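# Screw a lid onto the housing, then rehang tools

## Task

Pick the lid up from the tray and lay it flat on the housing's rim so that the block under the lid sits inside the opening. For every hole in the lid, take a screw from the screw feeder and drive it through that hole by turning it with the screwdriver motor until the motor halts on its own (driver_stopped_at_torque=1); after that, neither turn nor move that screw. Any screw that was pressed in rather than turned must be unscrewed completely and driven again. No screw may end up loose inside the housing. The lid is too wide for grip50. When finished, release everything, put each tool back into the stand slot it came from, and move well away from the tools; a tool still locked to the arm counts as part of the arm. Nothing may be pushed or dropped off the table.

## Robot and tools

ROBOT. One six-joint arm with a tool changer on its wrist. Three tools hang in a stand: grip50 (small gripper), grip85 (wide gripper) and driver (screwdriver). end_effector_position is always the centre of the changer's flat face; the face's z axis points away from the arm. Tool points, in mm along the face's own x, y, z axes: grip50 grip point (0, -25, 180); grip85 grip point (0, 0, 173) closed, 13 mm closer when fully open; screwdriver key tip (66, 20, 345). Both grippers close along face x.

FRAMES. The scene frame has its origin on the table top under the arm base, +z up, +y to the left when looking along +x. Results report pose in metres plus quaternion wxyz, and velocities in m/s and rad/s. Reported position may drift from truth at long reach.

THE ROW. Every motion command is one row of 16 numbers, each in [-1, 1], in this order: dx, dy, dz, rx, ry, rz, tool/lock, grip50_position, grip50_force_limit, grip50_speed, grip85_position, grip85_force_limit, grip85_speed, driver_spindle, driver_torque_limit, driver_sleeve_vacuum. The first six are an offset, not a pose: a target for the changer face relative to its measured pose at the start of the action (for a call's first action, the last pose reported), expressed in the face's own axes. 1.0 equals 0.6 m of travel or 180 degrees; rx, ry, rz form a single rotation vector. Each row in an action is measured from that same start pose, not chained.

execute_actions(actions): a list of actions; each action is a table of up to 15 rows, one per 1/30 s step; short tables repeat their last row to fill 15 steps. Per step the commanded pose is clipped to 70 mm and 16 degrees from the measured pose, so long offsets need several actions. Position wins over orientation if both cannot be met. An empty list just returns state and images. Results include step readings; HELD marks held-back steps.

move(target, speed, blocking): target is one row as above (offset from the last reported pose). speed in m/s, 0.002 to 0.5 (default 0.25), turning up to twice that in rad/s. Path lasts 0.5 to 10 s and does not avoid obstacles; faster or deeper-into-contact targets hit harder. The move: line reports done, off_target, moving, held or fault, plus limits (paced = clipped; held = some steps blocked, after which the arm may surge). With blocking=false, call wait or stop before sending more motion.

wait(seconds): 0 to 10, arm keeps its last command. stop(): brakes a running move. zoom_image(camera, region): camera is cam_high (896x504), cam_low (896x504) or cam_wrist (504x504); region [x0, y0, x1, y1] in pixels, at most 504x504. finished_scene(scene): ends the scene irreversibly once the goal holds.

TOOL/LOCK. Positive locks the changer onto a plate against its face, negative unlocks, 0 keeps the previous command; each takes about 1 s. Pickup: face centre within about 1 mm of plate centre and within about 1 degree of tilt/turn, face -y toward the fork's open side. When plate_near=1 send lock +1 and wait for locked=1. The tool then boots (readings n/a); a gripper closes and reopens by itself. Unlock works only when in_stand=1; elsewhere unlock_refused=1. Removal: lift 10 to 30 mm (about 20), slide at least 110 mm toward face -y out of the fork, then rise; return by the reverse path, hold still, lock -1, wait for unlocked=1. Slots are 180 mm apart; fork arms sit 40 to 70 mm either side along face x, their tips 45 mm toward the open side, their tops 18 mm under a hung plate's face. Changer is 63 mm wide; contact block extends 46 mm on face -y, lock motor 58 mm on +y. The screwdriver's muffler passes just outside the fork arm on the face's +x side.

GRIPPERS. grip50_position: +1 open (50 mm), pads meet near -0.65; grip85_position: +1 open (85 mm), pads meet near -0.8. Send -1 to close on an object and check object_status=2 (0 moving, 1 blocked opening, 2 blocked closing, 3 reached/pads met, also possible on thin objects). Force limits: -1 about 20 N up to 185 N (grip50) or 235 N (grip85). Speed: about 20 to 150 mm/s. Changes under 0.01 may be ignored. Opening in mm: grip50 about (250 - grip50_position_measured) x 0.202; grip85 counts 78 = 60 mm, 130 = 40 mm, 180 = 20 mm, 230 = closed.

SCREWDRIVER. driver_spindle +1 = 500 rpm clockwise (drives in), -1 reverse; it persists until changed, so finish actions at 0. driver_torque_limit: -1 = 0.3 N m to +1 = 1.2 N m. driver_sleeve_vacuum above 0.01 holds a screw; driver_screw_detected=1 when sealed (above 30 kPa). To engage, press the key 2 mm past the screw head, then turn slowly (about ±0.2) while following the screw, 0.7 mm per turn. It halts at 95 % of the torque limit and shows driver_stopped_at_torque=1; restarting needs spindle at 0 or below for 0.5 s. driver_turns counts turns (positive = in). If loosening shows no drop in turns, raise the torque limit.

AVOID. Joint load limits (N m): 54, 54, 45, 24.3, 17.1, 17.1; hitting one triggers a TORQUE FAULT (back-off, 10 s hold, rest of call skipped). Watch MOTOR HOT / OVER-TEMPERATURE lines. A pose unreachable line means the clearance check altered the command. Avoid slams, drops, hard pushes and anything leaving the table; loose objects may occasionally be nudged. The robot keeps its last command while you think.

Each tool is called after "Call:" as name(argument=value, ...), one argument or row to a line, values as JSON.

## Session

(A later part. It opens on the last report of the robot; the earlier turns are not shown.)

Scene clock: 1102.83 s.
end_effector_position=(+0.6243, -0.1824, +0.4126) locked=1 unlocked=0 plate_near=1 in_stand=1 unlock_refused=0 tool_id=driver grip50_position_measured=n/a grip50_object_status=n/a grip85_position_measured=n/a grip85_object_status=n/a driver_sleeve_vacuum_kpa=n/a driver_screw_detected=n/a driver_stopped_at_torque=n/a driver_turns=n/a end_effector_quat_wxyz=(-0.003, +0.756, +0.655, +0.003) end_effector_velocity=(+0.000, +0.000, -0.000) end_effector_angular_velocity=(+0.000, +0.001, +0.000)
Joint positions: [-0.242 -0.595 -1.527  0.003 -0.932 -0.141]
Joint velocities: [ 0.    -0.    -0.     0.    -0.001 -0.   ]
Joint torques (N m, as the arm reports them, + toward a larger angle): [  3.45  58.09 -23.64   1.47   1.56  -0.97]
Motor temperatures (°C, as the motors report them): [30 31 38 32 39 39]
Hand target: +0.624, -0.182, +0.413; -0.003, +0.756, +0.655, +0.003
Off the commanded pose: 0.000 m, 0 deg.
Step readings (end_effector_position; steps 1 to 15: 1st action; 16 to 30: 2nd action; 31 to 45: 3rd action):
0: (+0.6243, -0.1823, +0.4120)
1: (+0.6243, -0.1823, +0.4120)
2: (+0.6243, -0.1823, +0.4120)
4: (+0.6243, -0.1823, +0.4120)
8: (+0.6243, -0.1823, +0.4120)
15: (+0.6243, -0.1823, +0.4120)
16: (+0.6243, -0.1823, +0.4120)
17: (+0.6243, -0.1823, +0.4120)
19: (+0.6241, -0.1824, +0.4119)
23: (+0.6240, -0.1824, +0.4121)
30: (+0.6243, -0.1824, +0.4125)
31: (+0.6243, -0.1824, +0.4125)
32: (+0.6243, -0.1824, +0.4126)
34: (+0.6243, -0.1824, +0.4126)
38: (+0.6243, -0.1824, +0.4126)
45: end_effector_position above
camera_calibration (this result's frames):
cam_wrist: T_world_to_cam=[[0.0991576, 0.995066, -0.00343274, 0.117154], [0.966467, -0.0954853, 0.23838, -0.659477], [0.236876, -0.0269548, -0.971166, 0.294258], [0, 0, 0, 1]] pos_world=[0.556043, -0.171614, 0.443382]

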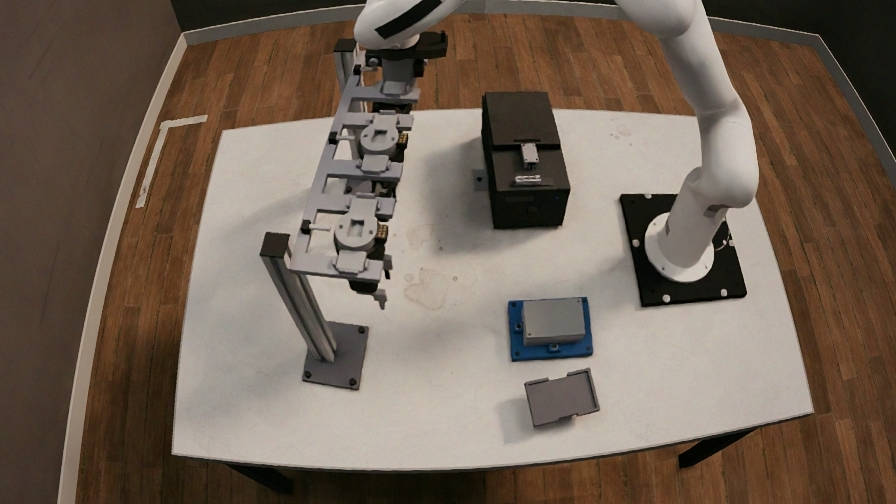

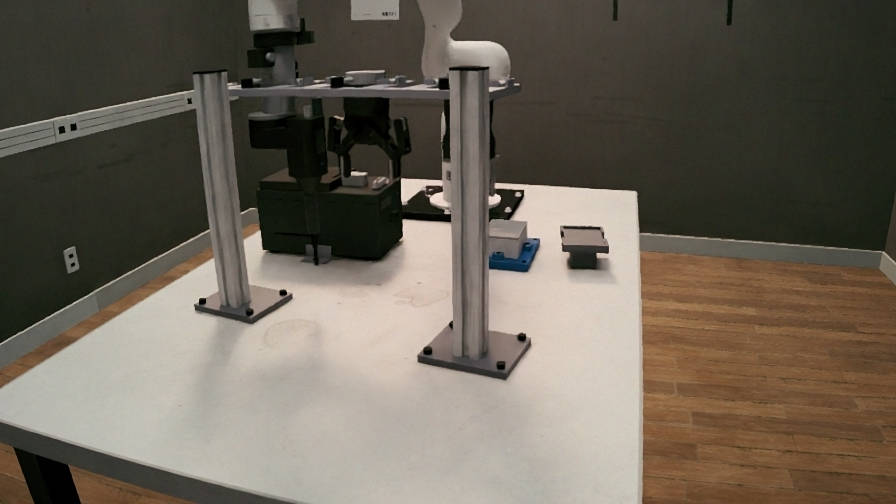

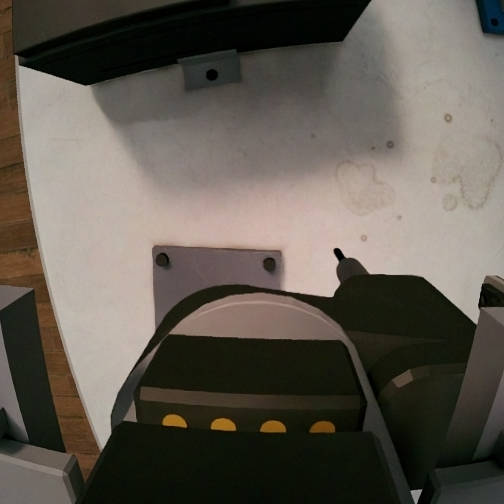

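Call:
move(
  target=[0,0,-0.0333,0,0,0,0,0,0,0,0,0,0,0,-1,0],
  speed=0.03,
)

Call:
move(
  target=[0,-0.195,0,0,0,0,0,0,0,0,0,0,0,0,-1,0],
  speed=0.08,
)

Scene clock: 1124.20 s.
end_effector_position=(+0.6242, -0.1826, +0.4324) locked=1 unlocked=0 plate_near=1 in_stand=0 unlock_refused=0 tool_id=driver grip50_position_measured=n/a grip50_object_status=n/a grip85_position_measured=n/a grip85_object_status=n/a driver_sleeve_vacuum_kpa=0 driver_screw_detected=0 driver_stopped_at_torque=0 driver_turns=0.00 end_effector_quat_wxyz=(-0.003, +0.756, +0.655, +0.003) end_effector_velocity=(-0.001, +0.000, -0.001) end_effector_angular_velocity=(+0.001, +0.003, -0.000)
Joint positions: [-0.242 -0.58  -1.55   0.003 -0.97  -0.141]
Joint velocities: [-0.    -0.001  0.001  0.    -0.002 -0.   ]
Joint torques (N m, as the arm reports them, + toward a larger angle): [ -1.38  70.26 -26.21   1.17   0.25  -0.2 ]
Motor temperatures (°C, as the motors report them): [30 32 38 32 39 39]
Hand target: +0.624, -0.183, +0.433; -0.003, +0.756, +0.655, +0.003
Off the commanded pose: 0.000 m, 0 deg.
move: done
camera_calibration (this result's frames):
cam_wrist: T_world_to_cam=[[0.0990799, 0.995074, -0.00336654, 0.117369], [0.966508, -0.0954296, 0.238236, -0.664141], [0.236741, -0.0268582, -0.971202, 0.313652], [0, 0, 0, 1]] pos_world=[0.556015, -0.171745, 0.463237]

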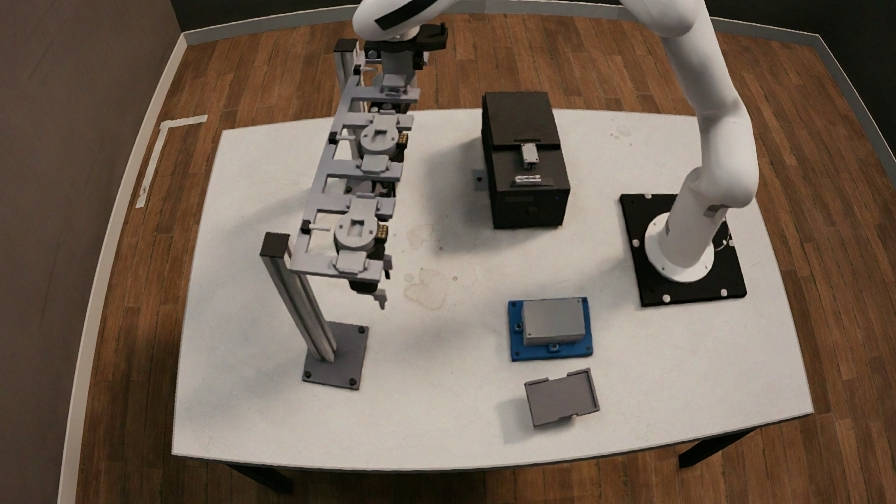

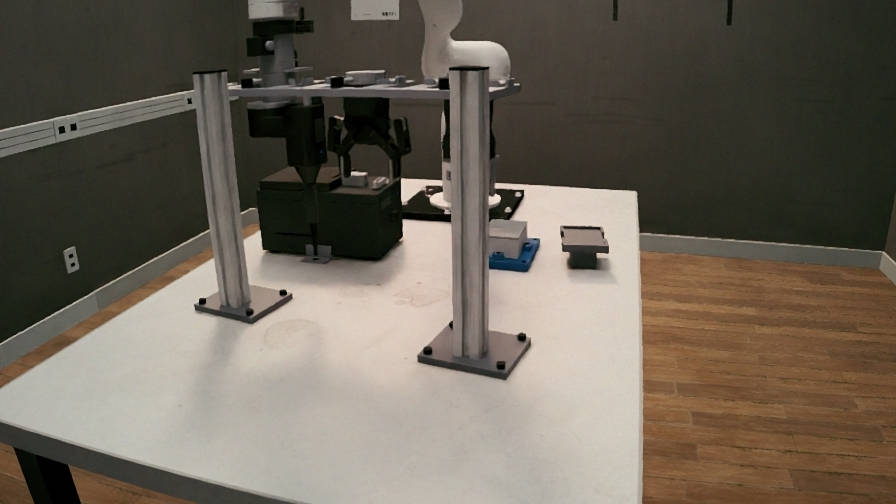

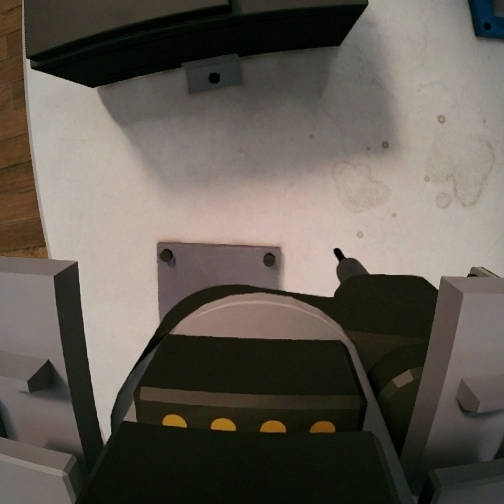

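Scene clock: 1126.03 s.
end_effector_position=(+0.5086, -0.1659, +0.4325) locked=1 unlocked=0 plate_near=1 in_stand=0 unlock_refused=0 tool_id=driver grip50_position_measured=n/a grip50_object_status=n/a grip85_position_measured=n/a grip85_object_status=n/a driver_sleeve_vacuum_kpa=0 driver_screw_detected=0 driver_stopped_at_torque=0 driver_turns=0.00 end_effector_quat_wxyz=(-0.002, +0.756, +0.655, +0.003) end_effector_velocity=(-0.001, -0.000, -0.001) end_effector_angular_velocity=(+0.001, +0.002, -0.001)
Joint positions: [-0.272 -0.295 -1.157  0.003 -0.861 -0.171]
Joint velocities: [-0.001  0.001  0.003 -0.     0.     0.   ]
Joint torques (N m, as the arm reports them, + toward a larger angle): [ -1.15  50.33 -25.21   1.21   0.19  -0.16]
Motor temperatures (°C, as the motors report them): [30 32 38 32 39 39]
Hand target: +0.508, -0.166, +0.432; -0.003, +0.756, +0.655, +0.003
Off the commanded pose: 0.000 m, 0 deg.
move: done
camera_calibration (this result's frames):
cam_wrist: T_world_to_cam=[[0.0992495, 0.995056, -0.0036011, 0.112211], [0.9664, -0.0955277, 0.238632, -0.550971], [0.237108, -0.0271642, -0.971104, 0.341283], [0, 0, 0, 1]] pos_world=[0.440401, -0.155019, 0.463305]

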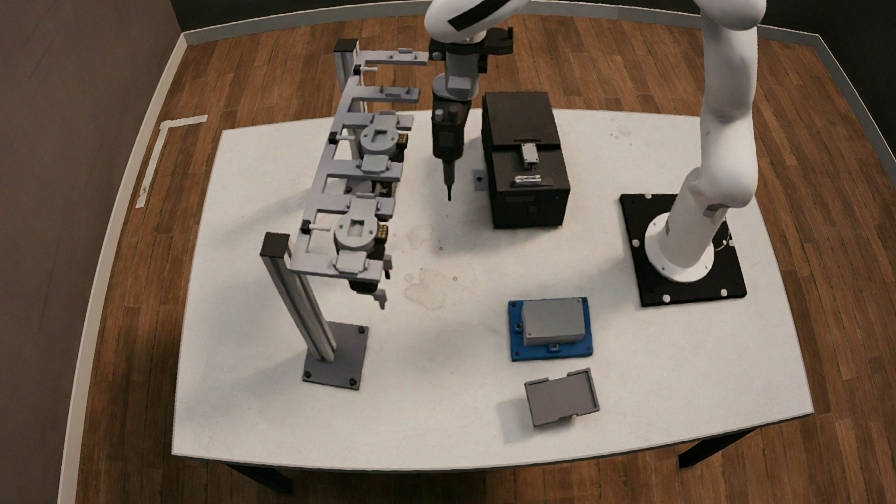

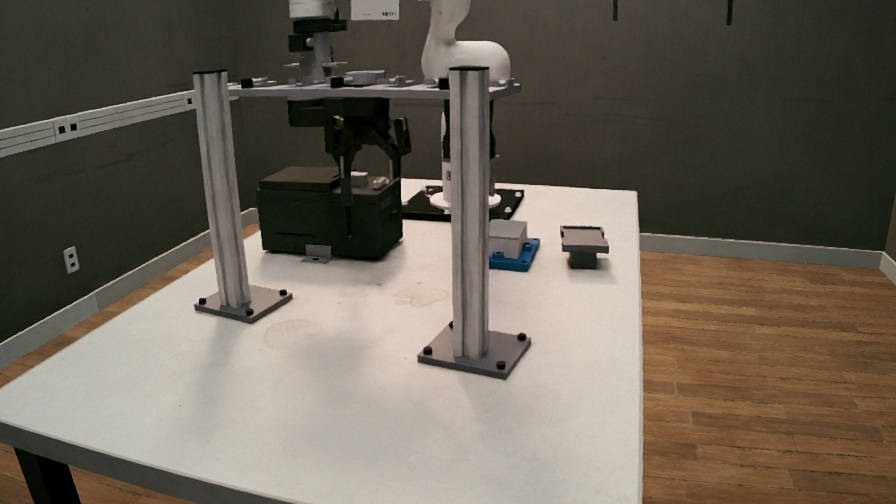

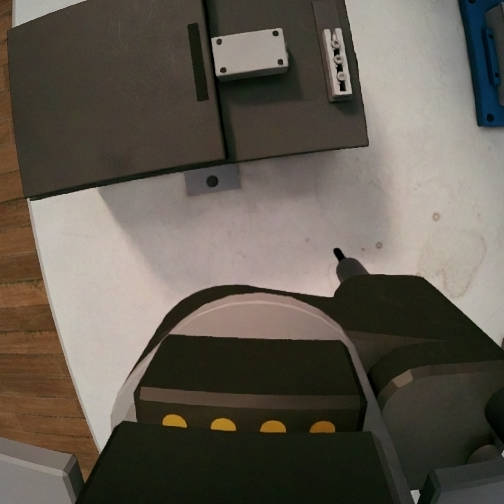

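Call:
zoom_image(
  camera="cam_wrist",
  region=[280,0,420,140],
)

Call:
zoom_image(
  camera="cam_high",
  region=[470,130,590,240],
)

Region (280, 0, 420, 140) of cam_wrist's 504x504 image, scaled by 3.600, with more detail than that image has.

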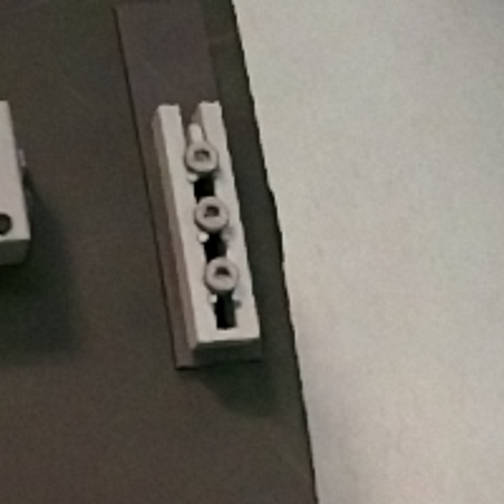

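Region (470, 130, 590, 240) of cam_high's 896x504 image, scaled by 4.200, with more detail than that image has; it fills the top 462 rows of this view, and the rest is white.

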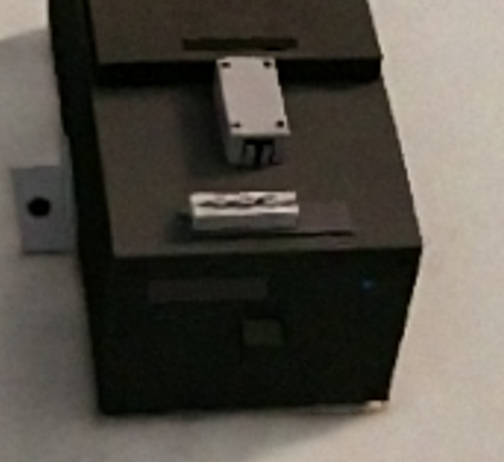

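Call:
move(
  target=[0,0,-0.15,0,0,-0.0456,0,0,0,0,0,0,0,0,-1,0],
  speed=0.12,
)

Scene clock: 1181.47 s.
end_effector_position=(+0.5085, -0.1665, +0.5220) locked=1 unlocked=0 plate_near=1 in_stand=0 unlock_refused=0 tool_id=driver grip50_position_measured=n/a grip50_object_status=n/a grip85_position_measured=n/a grip85_object_status=n/a driver_sleeve_vacuum_kpa=0 driver_screw_detected=0 driver_stopped_at_torque=0 driver_turns=0.00 end_effector_quat_wxyz=(-0.003, +0.707, +0.707, +0.004) end_effector_velocity=(+0.000, -0.000, +0.001) end_effector_angular_velocity=(+0.001, +0.003, +0.003)
Joint positions: [-0.272 -0.233 -1.286  0.003 -1.053 -0.314]
Joint velocities: [-0.    -0.001 -0.004 -0.    -0.005 -0.003]
Joint torques (N m, as the arm reports them, + toward a larger angle): [ -2.67  49.1  -26.64   0.87   0.04  -0.21]
Motor temperatures (°C, as the motors report them): [30 32 40 32 39 39]
Hand target: +0.509, -0.166, +0.523; -0.002, +0.707, +0.708, +0.004
Off the commanded pose: 0.000 m, 0 deg.
move: done
camera_calibration (this result's frames):
cam_wrist: T_world_to_cam=[[-0.0438878, 0.99903, -0.00347433, 0.186519], [0.970009, 0.0434446, 0.239156, -0.55122], [0.239075, 0.00712591, -0.970975, 0.432882], [0, 0, 0, 1]] pos_world=[0.439383, -0.165476, 0.552793]

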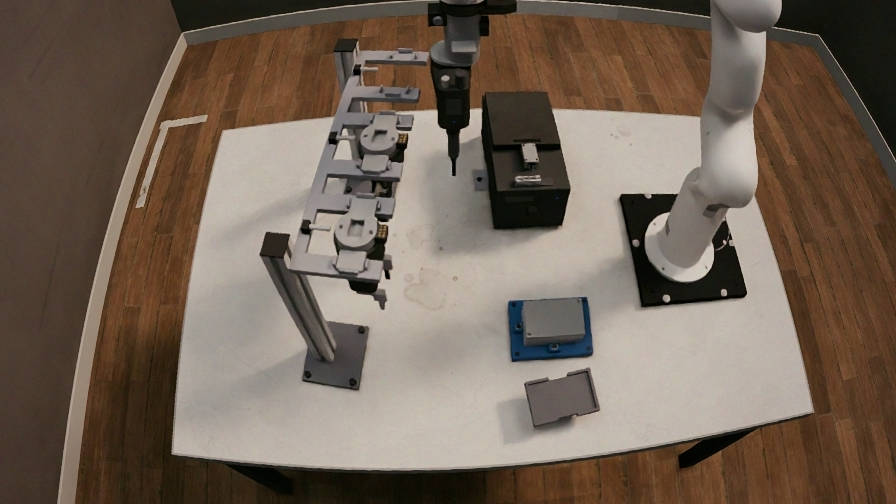

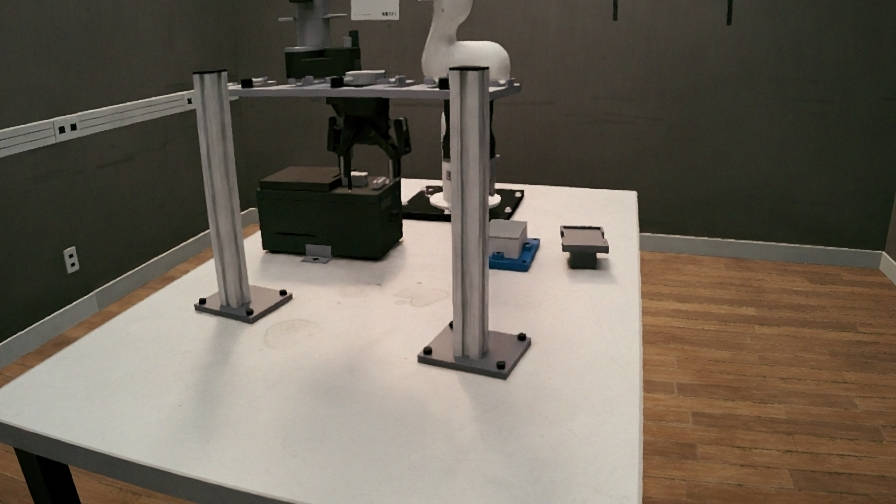

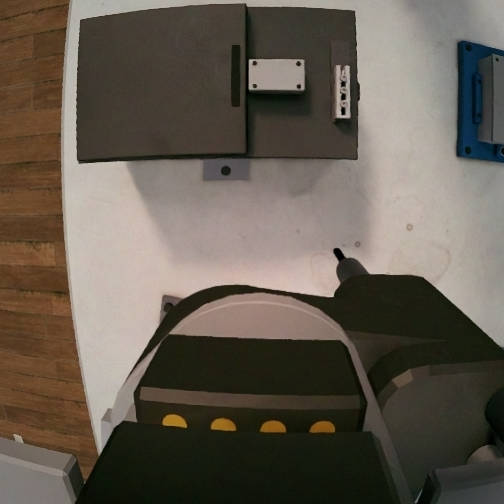

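Call:
move(
  target=[0.0082,-0.2342,0,0,0,0,0,0,0,0,0,0,0,0,-1,0],
  speed=0.15,
)

Call:
zoom_image(
  camera="cam_wrist",
  region=[270,150,410,290],
)

Call:
zoom_image(
  camera="cam_low",
  region=[320,120,420,220],
)

Scene clock: 1194.43 s.
end_effector_position=(+0.3682, -0.1615, +0.5220) locked=1 unlocked=0 plate_near=1 in_stand=0 unlock_refused=0 tool_id=driver grip50_position_measured=n/a grip50_object_status=n/a grip85_position_measured=n/a grip85_object_status=n/a driver_sleeve_vacuum_kpa=0 driver_screw_detected=0 driver_stopped_at_torque=0 driver_turns=0.00 end_effector_quat_wxyz=(-0.002, +0.707, +0.707, +0.004) end_effector_velocity=(-0.002, +0.000, -0.000) end_effector_angular_velocity=(+0.001, +0.004, -0.000)
Joint positions: [-0.367  0.107 -0.928  0.003 -1.034 -0.409]
Joint velocities: [-0.001  0.002  0.003 -0.    -0.003 -0.001]
Joint torques (N m, as the arm reports them, + toward a larger angle): [ -1.47  28.18 -26.13   1.25   0.07  -0.26]
Motor temperatures (°C, as the motors report them): [30 32 40 32 39 39]
Hand target: +0.368, -0.161, +0.522; -0.002, +0.707, +0.707, +0.004
Off the commanded pose: 0.000 m, 0 deg.
move: done
camera_calibration (this result's frames):
cam_wrist: T_world_to_cam=[[-0.0438564, 0.99903, -0.0038326, 0.175577], [0.96989, 0.0434964, 0.239629, -0.415602], [0.239564, 0.00679209, -0.970857, 0.466088], [0, 0, 0, 1]] pos_world=[0.299131, -0.160495, 0.552768]

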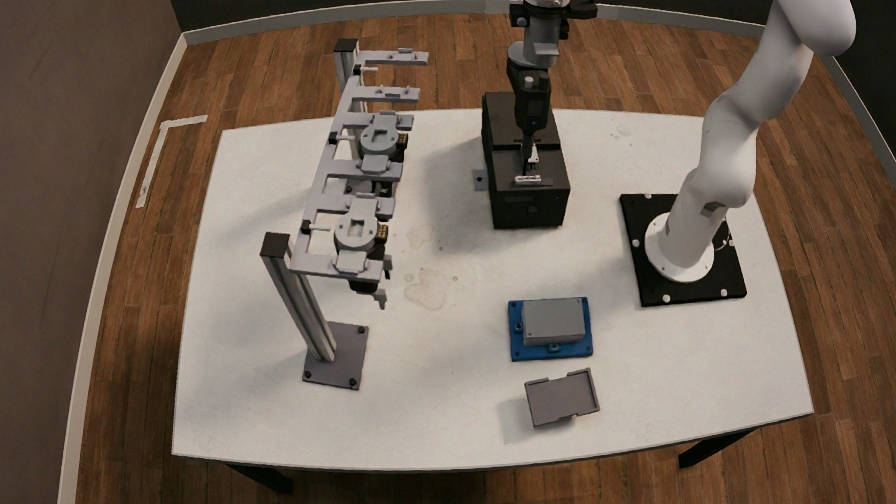

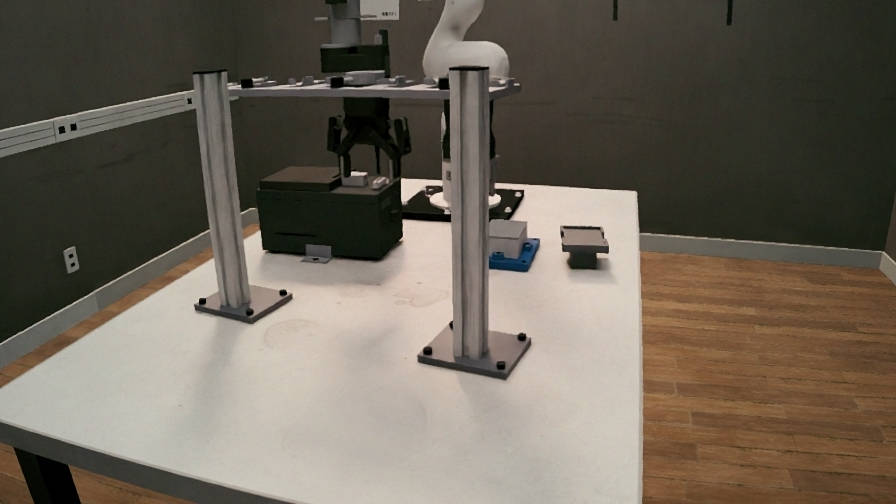

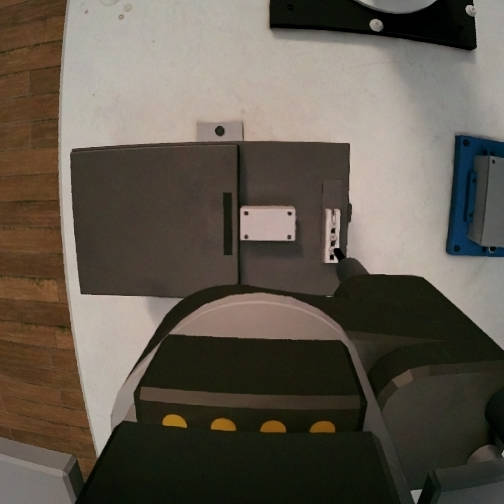

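Region (270, 150, 410, 290) of cam_wrist's 504x504 image, scaled by 3.600, with more detail than that image has.

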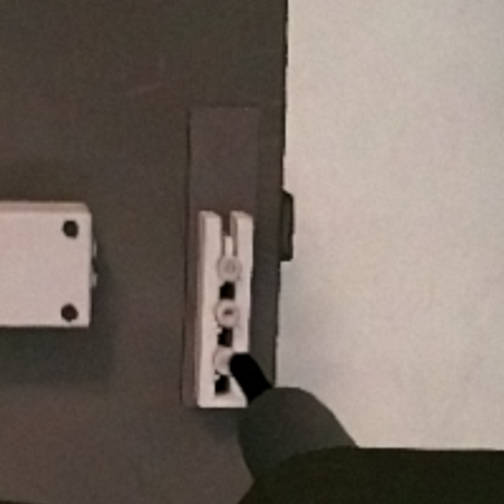

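Region (320, 120, 420, 220) of cam_low's 896x504 image, scaled by 5.040, with more detail than that image has.

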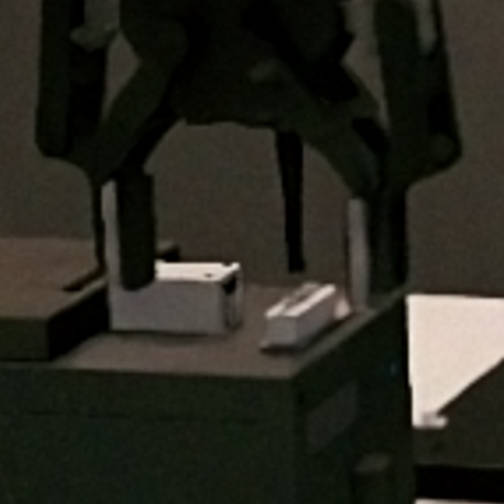

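Call:
move(
  target=[-0.0042,0.005,0.008,0,0,0,0,0,0,0,0,0,0,0,-1,0],
  speed=0.02,
)

Call:
zoom_image(
  camera="cam_wrist",
  region=[300,200,380,280],
)

Call:
zoom_image(
  camera="cam_low",
  region=[350,150,410,210],
)

Scene clock: 1228.40 s.
end_effector_position=(+0.3712, -0.1640, +0.5173) locked=1 unlocked=0 plate_near=1 in_stand=0 unlock_refused=0 tool_id=driver grip50_position_measured=n/a grip50_object_status=n/a grip85_position_measured=n/a grip85_object_status=n/a driver_sleeve_vacuum_kpa=0 driver_screw_detected=0 driver_stopped_at_torque=0 driver_turns=0.00 end_effector_quat_wxyz=(-0.002, +0.707, +0.707, +0.004) end_effector_velocity=(+0.000, -0.000, -0.001) end_effector_angular_velocity=(+0.001, +0.001, -0.000)
Joint positions: [-0.37   0.095 -0.928  0.003 -1.023 -0.412]
Joint velocities: [-0.    -0.002  0.     0.001  0.001 -0.001]
Joint torques (N m, as the arm reports them, + toward a larger angle): [ -2.43  29.95 -26.49   1.15  -0.11  -0.35]
Motor temperatures (°C, as the motors report them): [30 31 40 32 39 39]
Hand target: +0.371, -0.164, +0.517; -0.002, +0.707, +0.707, +0.004
Off the commanded pose: 0.000 m, 0 deg.
move: done
camera_calibration (this result's frames):
cam_wrist: T_world_to_cam=[[-0.043834, 0.999031, -0.00383101, 0.178141], [0.969901, 0.0434746, 0.239589, -0.417211], [0.239523, 0.00678643, -0.970867, 0.46077], [0, 0, 0, 1]] pos_world=[0.302097, -0.162958, 0.547988]

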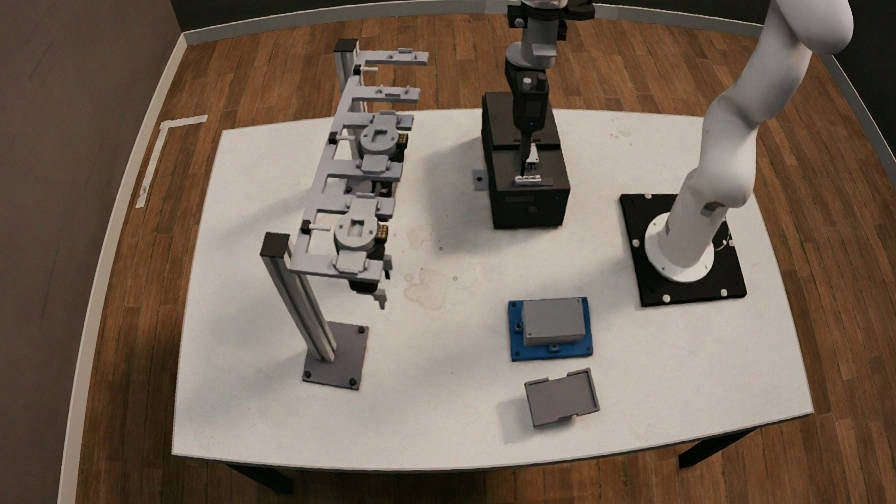

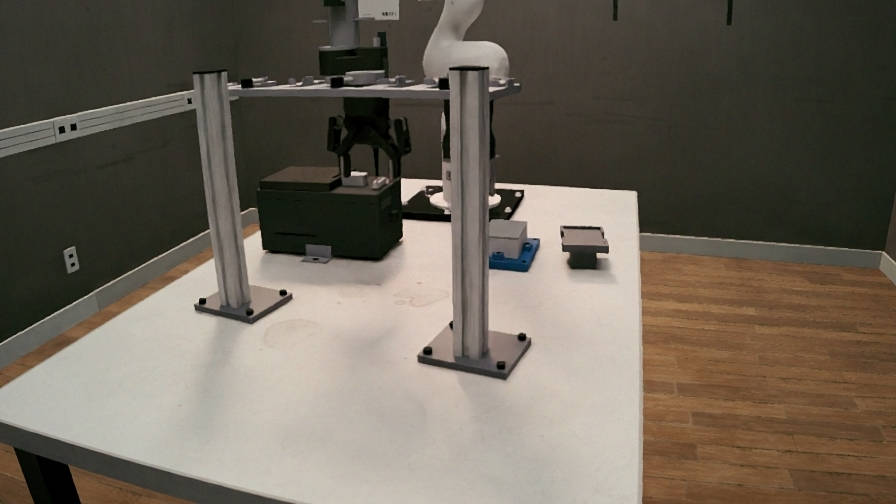

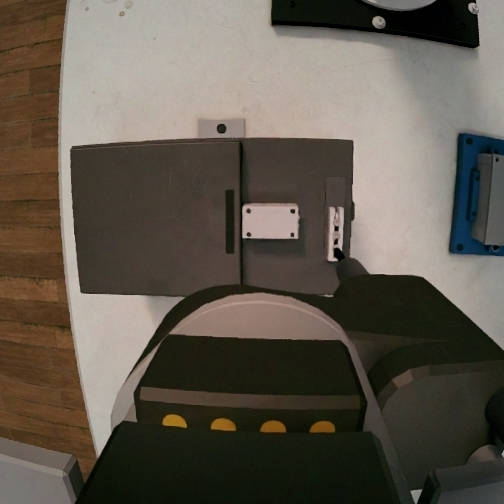

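Region (300, 200, 380, 280) of cam_wrist's 504x504 image, scaled by 6.300, with more detail than that image has.

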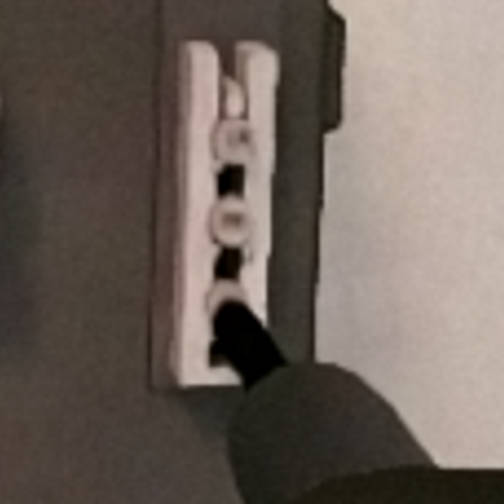

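Region (350, 150, 410, 210) of cam_low's 896x504 image, scaled by 8.400, with more detail than that image has.

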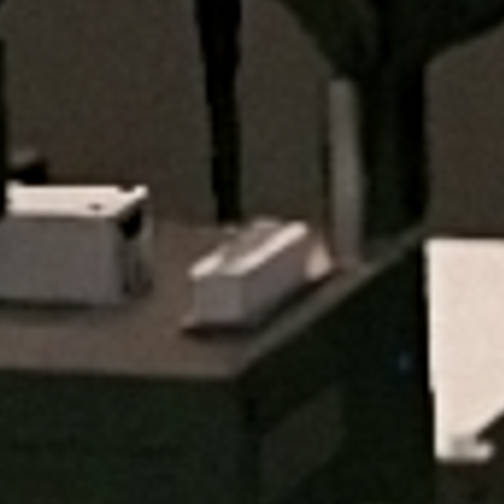

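Call:
move(
  target=[0.0025,0.0017,0.01,0,0,0,0,0,0,0,0,0,0,0,-1,0],
  speed=0.01,
)

Call:
zoom_image(
  camera="cam_wrist",
  region=[300,200,380,280],
)

Call:
zoom_image(
  camera="cam_low",
  region=[350,150,410,210],
)

Scene clock: 1247.73 s.
end_effector_position=(+0.3723, -0.1624, +0.5115) locked=1 unlocked=0 plate_near=1 in_stand=0 unlock_refused=0 tool_id=driver grip50_position_measured=n/a grip50_object_status=n/a grip85_position_measured=n/a grip85_object_status=n/a driver_sleeve_vacuum_kpa=0 driver_screw_detected=0 driver_stopped_at_torque=0 driver_turns=0.00 end_effector_quat_wxyz=(-0.002, +0.707, +0.707, +0.004) end_effector_velocity=(-0.000, +0.000, -0.001) end_effector_angular_velocity=(+0.000, +0.001, -0.001)
Joint positions: [-0.366  0.09  -0.919  0.003 -1.009 -0.408]
Joint velocities: [ 0.    -0.001  0.002 -0.     0.002  0.001]
Joint torques (N m, as the arm reports them, + toward a larger angle): [ -1.82  26.22 -25.14   0.87  -0.09  -0.36]
Motor temperatures (°C, as the motors report them): [30 31 40 32 39 39]
Hand target: +0.372, -0.162, +0.511; -0.002, +0.707, +0.707, +0.004
Off the commanded pose: 0.000 m, 0 deg.
move: done
camera_calibration (this result's frames):
cam_wrist: T_world_to_cam=[[-0.043796, 0.999033, -0.00397685, 0.176721], [0.969826, 0.0434706, 0.23989, -0.41704], [0.23983, 0.00664936, -0.970792, 0.454713], [0, 0, 0, 1]] pos_world=[0.303142, -0.161445, 0.542178]

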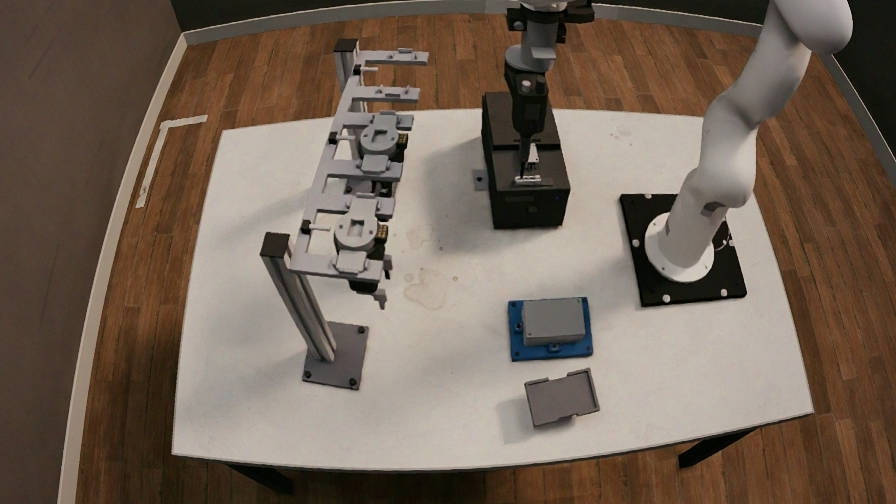

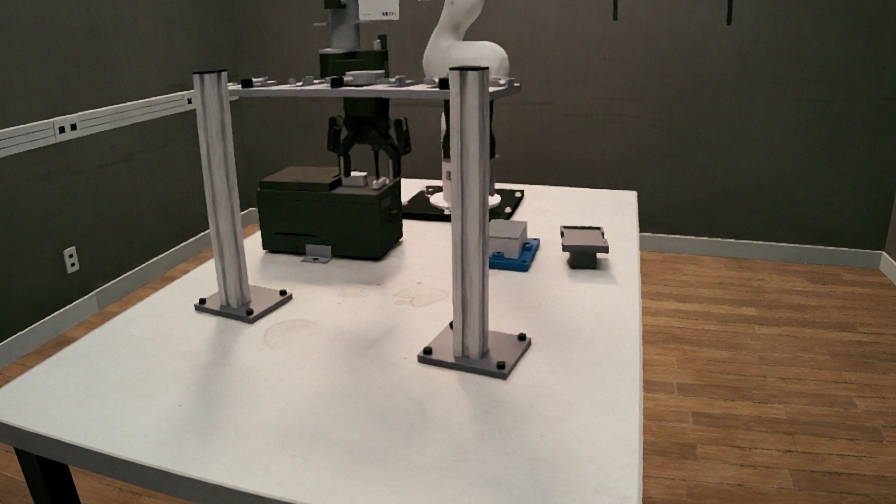

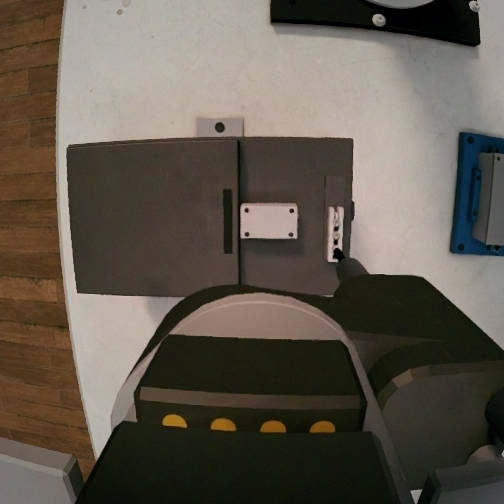

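Region (300, 200, 380, 280) of cam_wrist's 504x504 image, scaled by 6.300, with more detail than that image has.

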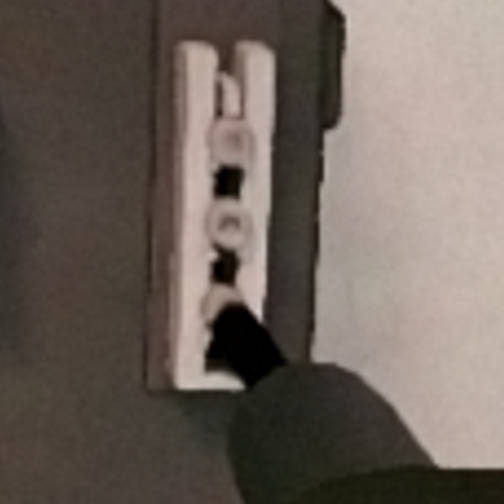

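Region (350, 150, 410, 210) of cam_low's 896x504 image, scaled by 8.400, with more detail than that image has.

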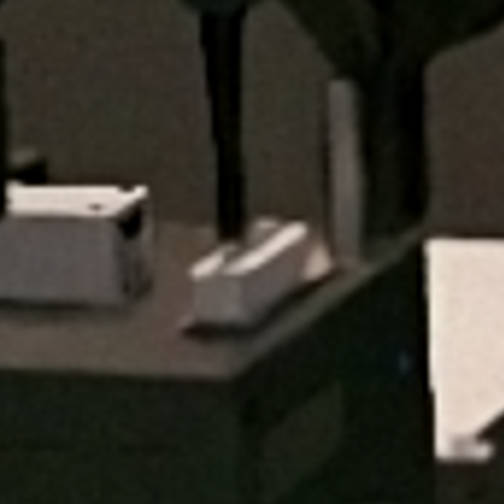

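Call:
move(
  target=[-0.0007,-0.0007,0.007,0,0,0,0,0,0,0,0,0,0,0,-1,0.5],
  speed=0.004,
)

Call:
zoom_image(
  camera="cam_wrist",
  region=[300,200,380,280],
)

Call:
zoom_image(
  camera="cam_low",
  region=[350,150,410,210],
)

Scene clock: 1259.57 s.
end_effector_position=(+0.3718, -0.1628, +0.5073) locked=1 unlocked=0 plate_near=1 in_stand=0 unlock_refused=0 tool_id=driver grip50_position_measured=n/a grip50_object_status=n/a grip85_position_measured=n/a grip85_object_status=n/a driver_sleeve_vacuum_kpa=14 driver_screw_detected=0 driver_stopped_at_torque=0 driver_turns=0.00 end_effector_quat_wxyz=(-0.002, +0.707, +0.707, +0.004) end_effector_velocity=(+0.000, -0.000, -0.001) end_effector_angular_velocity=(-0.001, -0.001, +0.000)
Joint positions: [-0.367  0.089 -0.911  0.003 -0.999 -0.409]
Joint velocities: [ 0.    -0.001  0.001 -0.001  0.003  0.   ]
Joint torques (N m, as the arm reports them, + toward a larger angle): [ -1.35  24.67 -23.88   0.72   0.24  -0.19]
Motor temperatures (°C, as the motors report them): [30 31 40 32 39 39]
Hand target: +0.372, -0.163, +0.507; -0.002, +0.707, +0.707, +0.004
Off the commanded pose: 0.000 m, 0 deg.
move: done
camera_calibration (this result's frames):
cam_wrist: T_world_to_cam=[[-0.0437781, 0.999033, -0.00399033, 0.177074], [0.96982, 0.0434562, 0.239919, -0.415643], [0.239861, 0.0066333, -0.970785, 0.450762], [0, 0, 0, 1]] pos_world=[0.302731, -0.161831, 0.53802]

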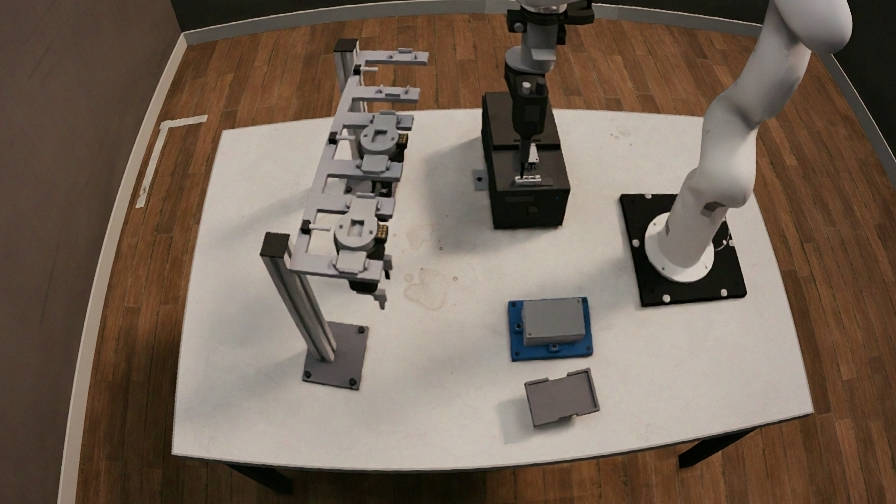

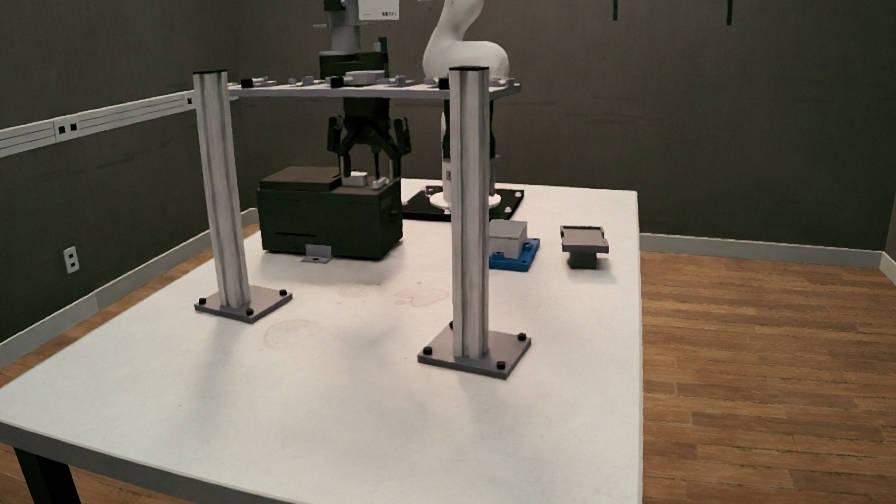

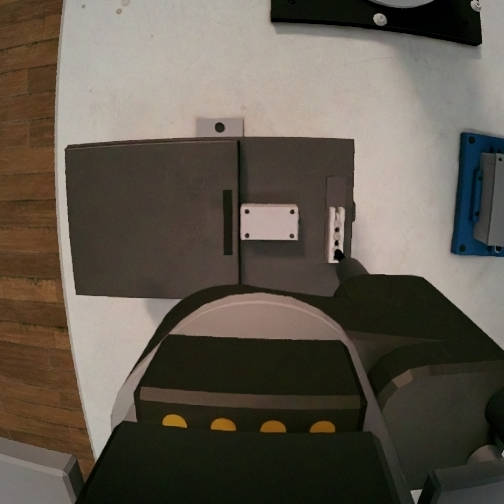

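Region (300, 200, 380, 280) of cam_wrist's 504x504 image, scaled by 6.300, with more detail than that image has.

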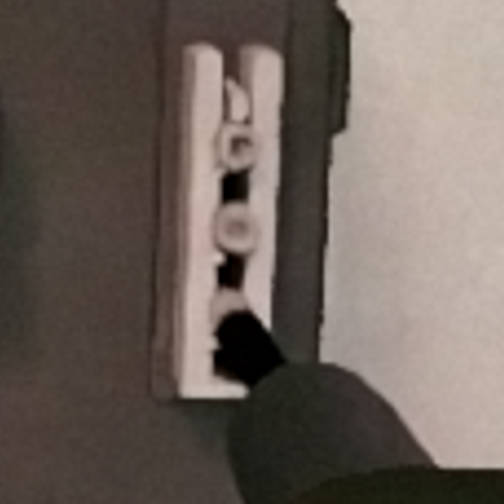

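Region (350, 150, 410, 210) of cam_low's 896x504 image, scaled by 8.400, with more detail than that image has.

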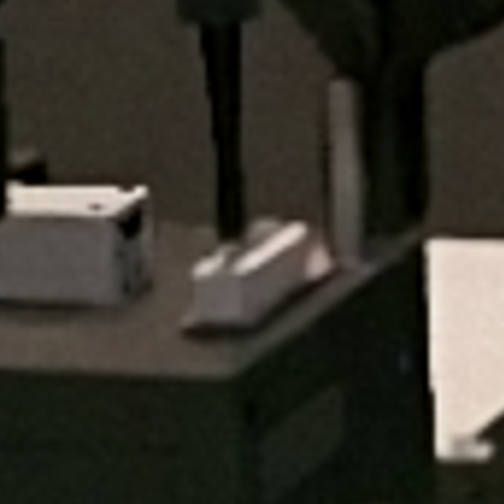

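Call:
execute_actions(
  actions=[
    [[0,0,0,0,0,0,0,0,0,0,0,0,0,0.1,-1,0.5]],
    [[0,0,0,0,0,0,0,0,0,0,0,0,0,0.1,-1,0.5]],
    [[0,0,0,0,0,0,0,0,0,0,0,0,0,0,-1,0.5]],
  ],
)

Call:
zoom_image(
  camera="cam_wrist",
  region=[300,200,380,280],
)

Call:
zoom_image(
  camera="cam_low",
  region=[350,150,410,210],
)

Scene clock: 1283.80 s.
end_effector_position=(+0.3719, -0.1628, +0.5073) locked=1 unlocked=0 plate_near=1 in_stand=0 unlock_refused=0 tool_id=driver grip50_position_measured=n/a grip50_object_status=n/a grip85_position_measured=n/a grip85_object_status=n/a driver_sleeve_vacuum_kpa=14 driver_screw_detected=0 driver_stopped_at_torque=0 driver_turns=0.82 end_effector_quat_wxyz=(-0.002, +0.707, +0.707, +0.004) end_effector_velocity=(-0.000, -0.000, +0.000) end_effector_angular_velocity=(-0.000, +0.001, -0.000)
Joint positions: [-0.367  0.089 -0.911  0.003 -0.999 -0.409]
Joint velocities: [-0.001  0.    -0.    -0.001 -0.001  0.   ]
Joint torques (N m, as the arm reports them, + toward a larger angle): [ -2.62  25.58 -23.52   0.08  -0.38  -0.38]
Motor temperatures (°C, as the motors report them): [30 31 40 32 39 39]
Hand target: +0.372, -0.163, +0.507; -0.002, +0.707, +0.707, +0.004
Off the commanded pose: 0.000 m, 0 deg.
Step readings (end_effector_position; steps 1 to 15: 1st action; 16 to 30: 2nd action; 31 to 45: 3rd action):
0: (+0.3718, -0.1628, +0.5073)
1: (+0.3718, -0.1628, +0.5073)
2: (+0.3719, -0.1629, +0.5073)
4: (+0.3719, -0.1629, +0.5074)
8: (+0.3719, -0.1629, +0.5074)
15: (+0.3719, -0.1628, +0.5073)
16: (+0.3719, -0.1628, +0.5073)
17: (+0.3719, -0.1628, +0.5073)
19: (+0.3719, -0.1628, +0.5073)
23: (+0.3719, -0.1628, +0.5073)
30: (+0.3719, -0.1628, +0.5073)
31: (+0.3719, -0.1628, +0.5073)
32: (+0.3719, -0.1628, +0.5073)
34: (+0.3719, -0.1628, +0.5073)
38: (+0.3719, -0.1628, +0.5073)
45: end_effector_position above
camera_calibration (this result's frames):
cam_wrist: T_world_to_cam=[[-0.0437601, 0.999034, -0.00405562, 0.177114], [0.96979, 0.0434536, 0.240038, -0.415714], [0.239983, 0.00657099, -0.970755, 0.450697], [0, 0, 0, 1]] pos_world=[0.302747, -0.16184, 0.538022]

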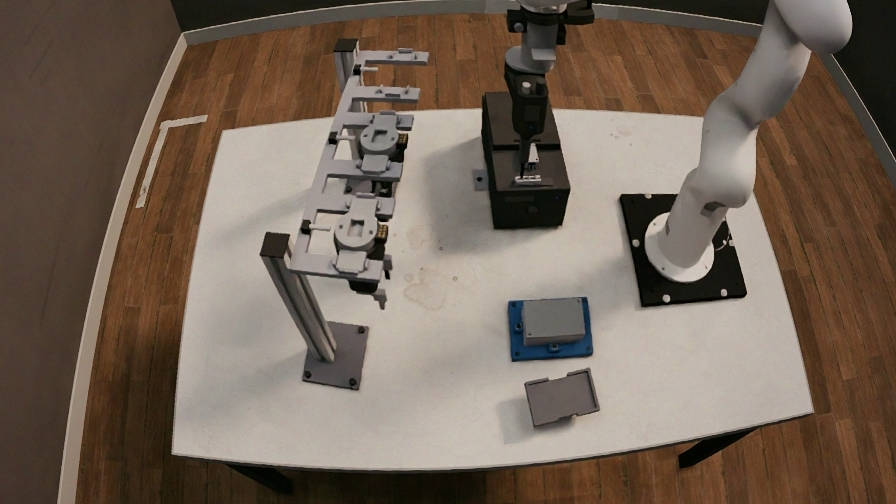

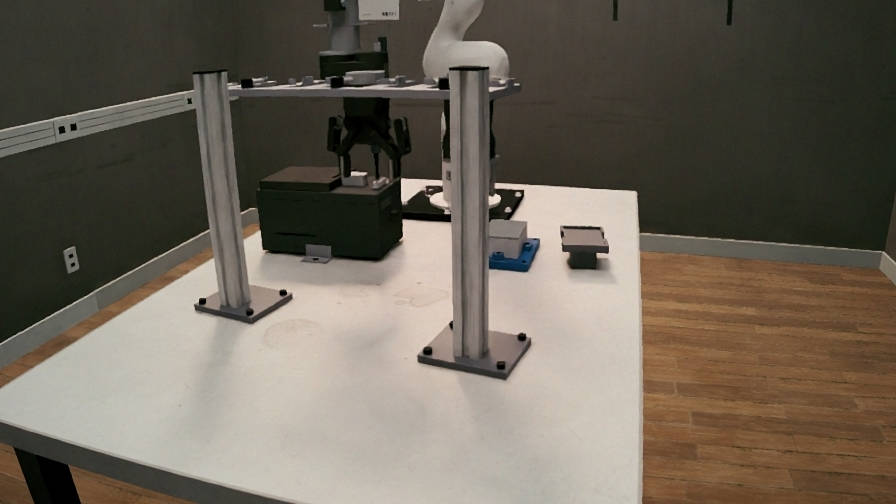

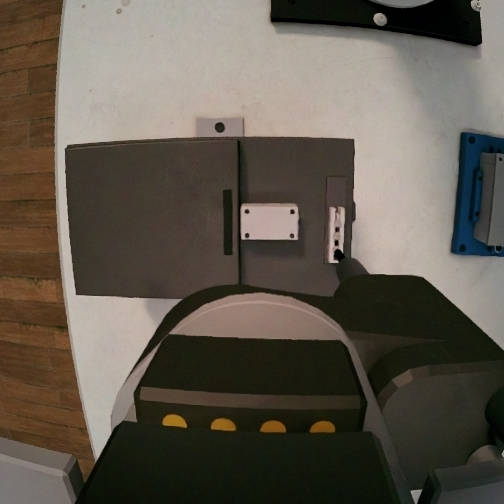

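Region (300, 200, 380, 280) of cam_wrist's 504x504 image, scaled by 6.300, with more detail than that image has.

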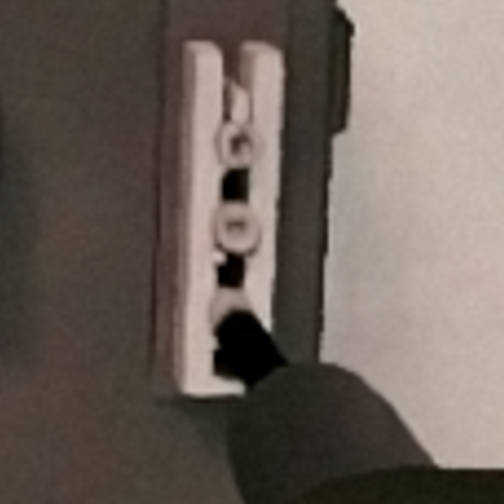

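Region (350, 150, 410, 210) of cam_low's 896x504 image, scaled by 8.400, with more detail than that image has.

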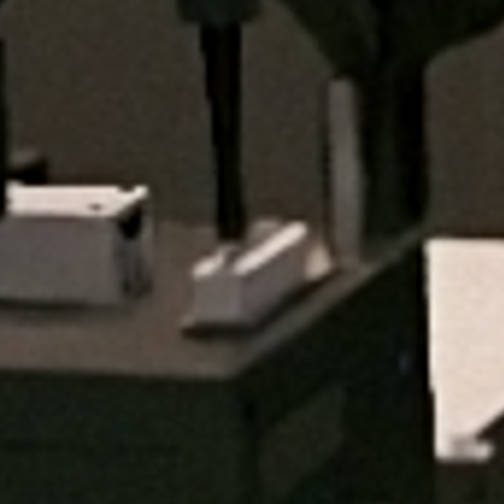

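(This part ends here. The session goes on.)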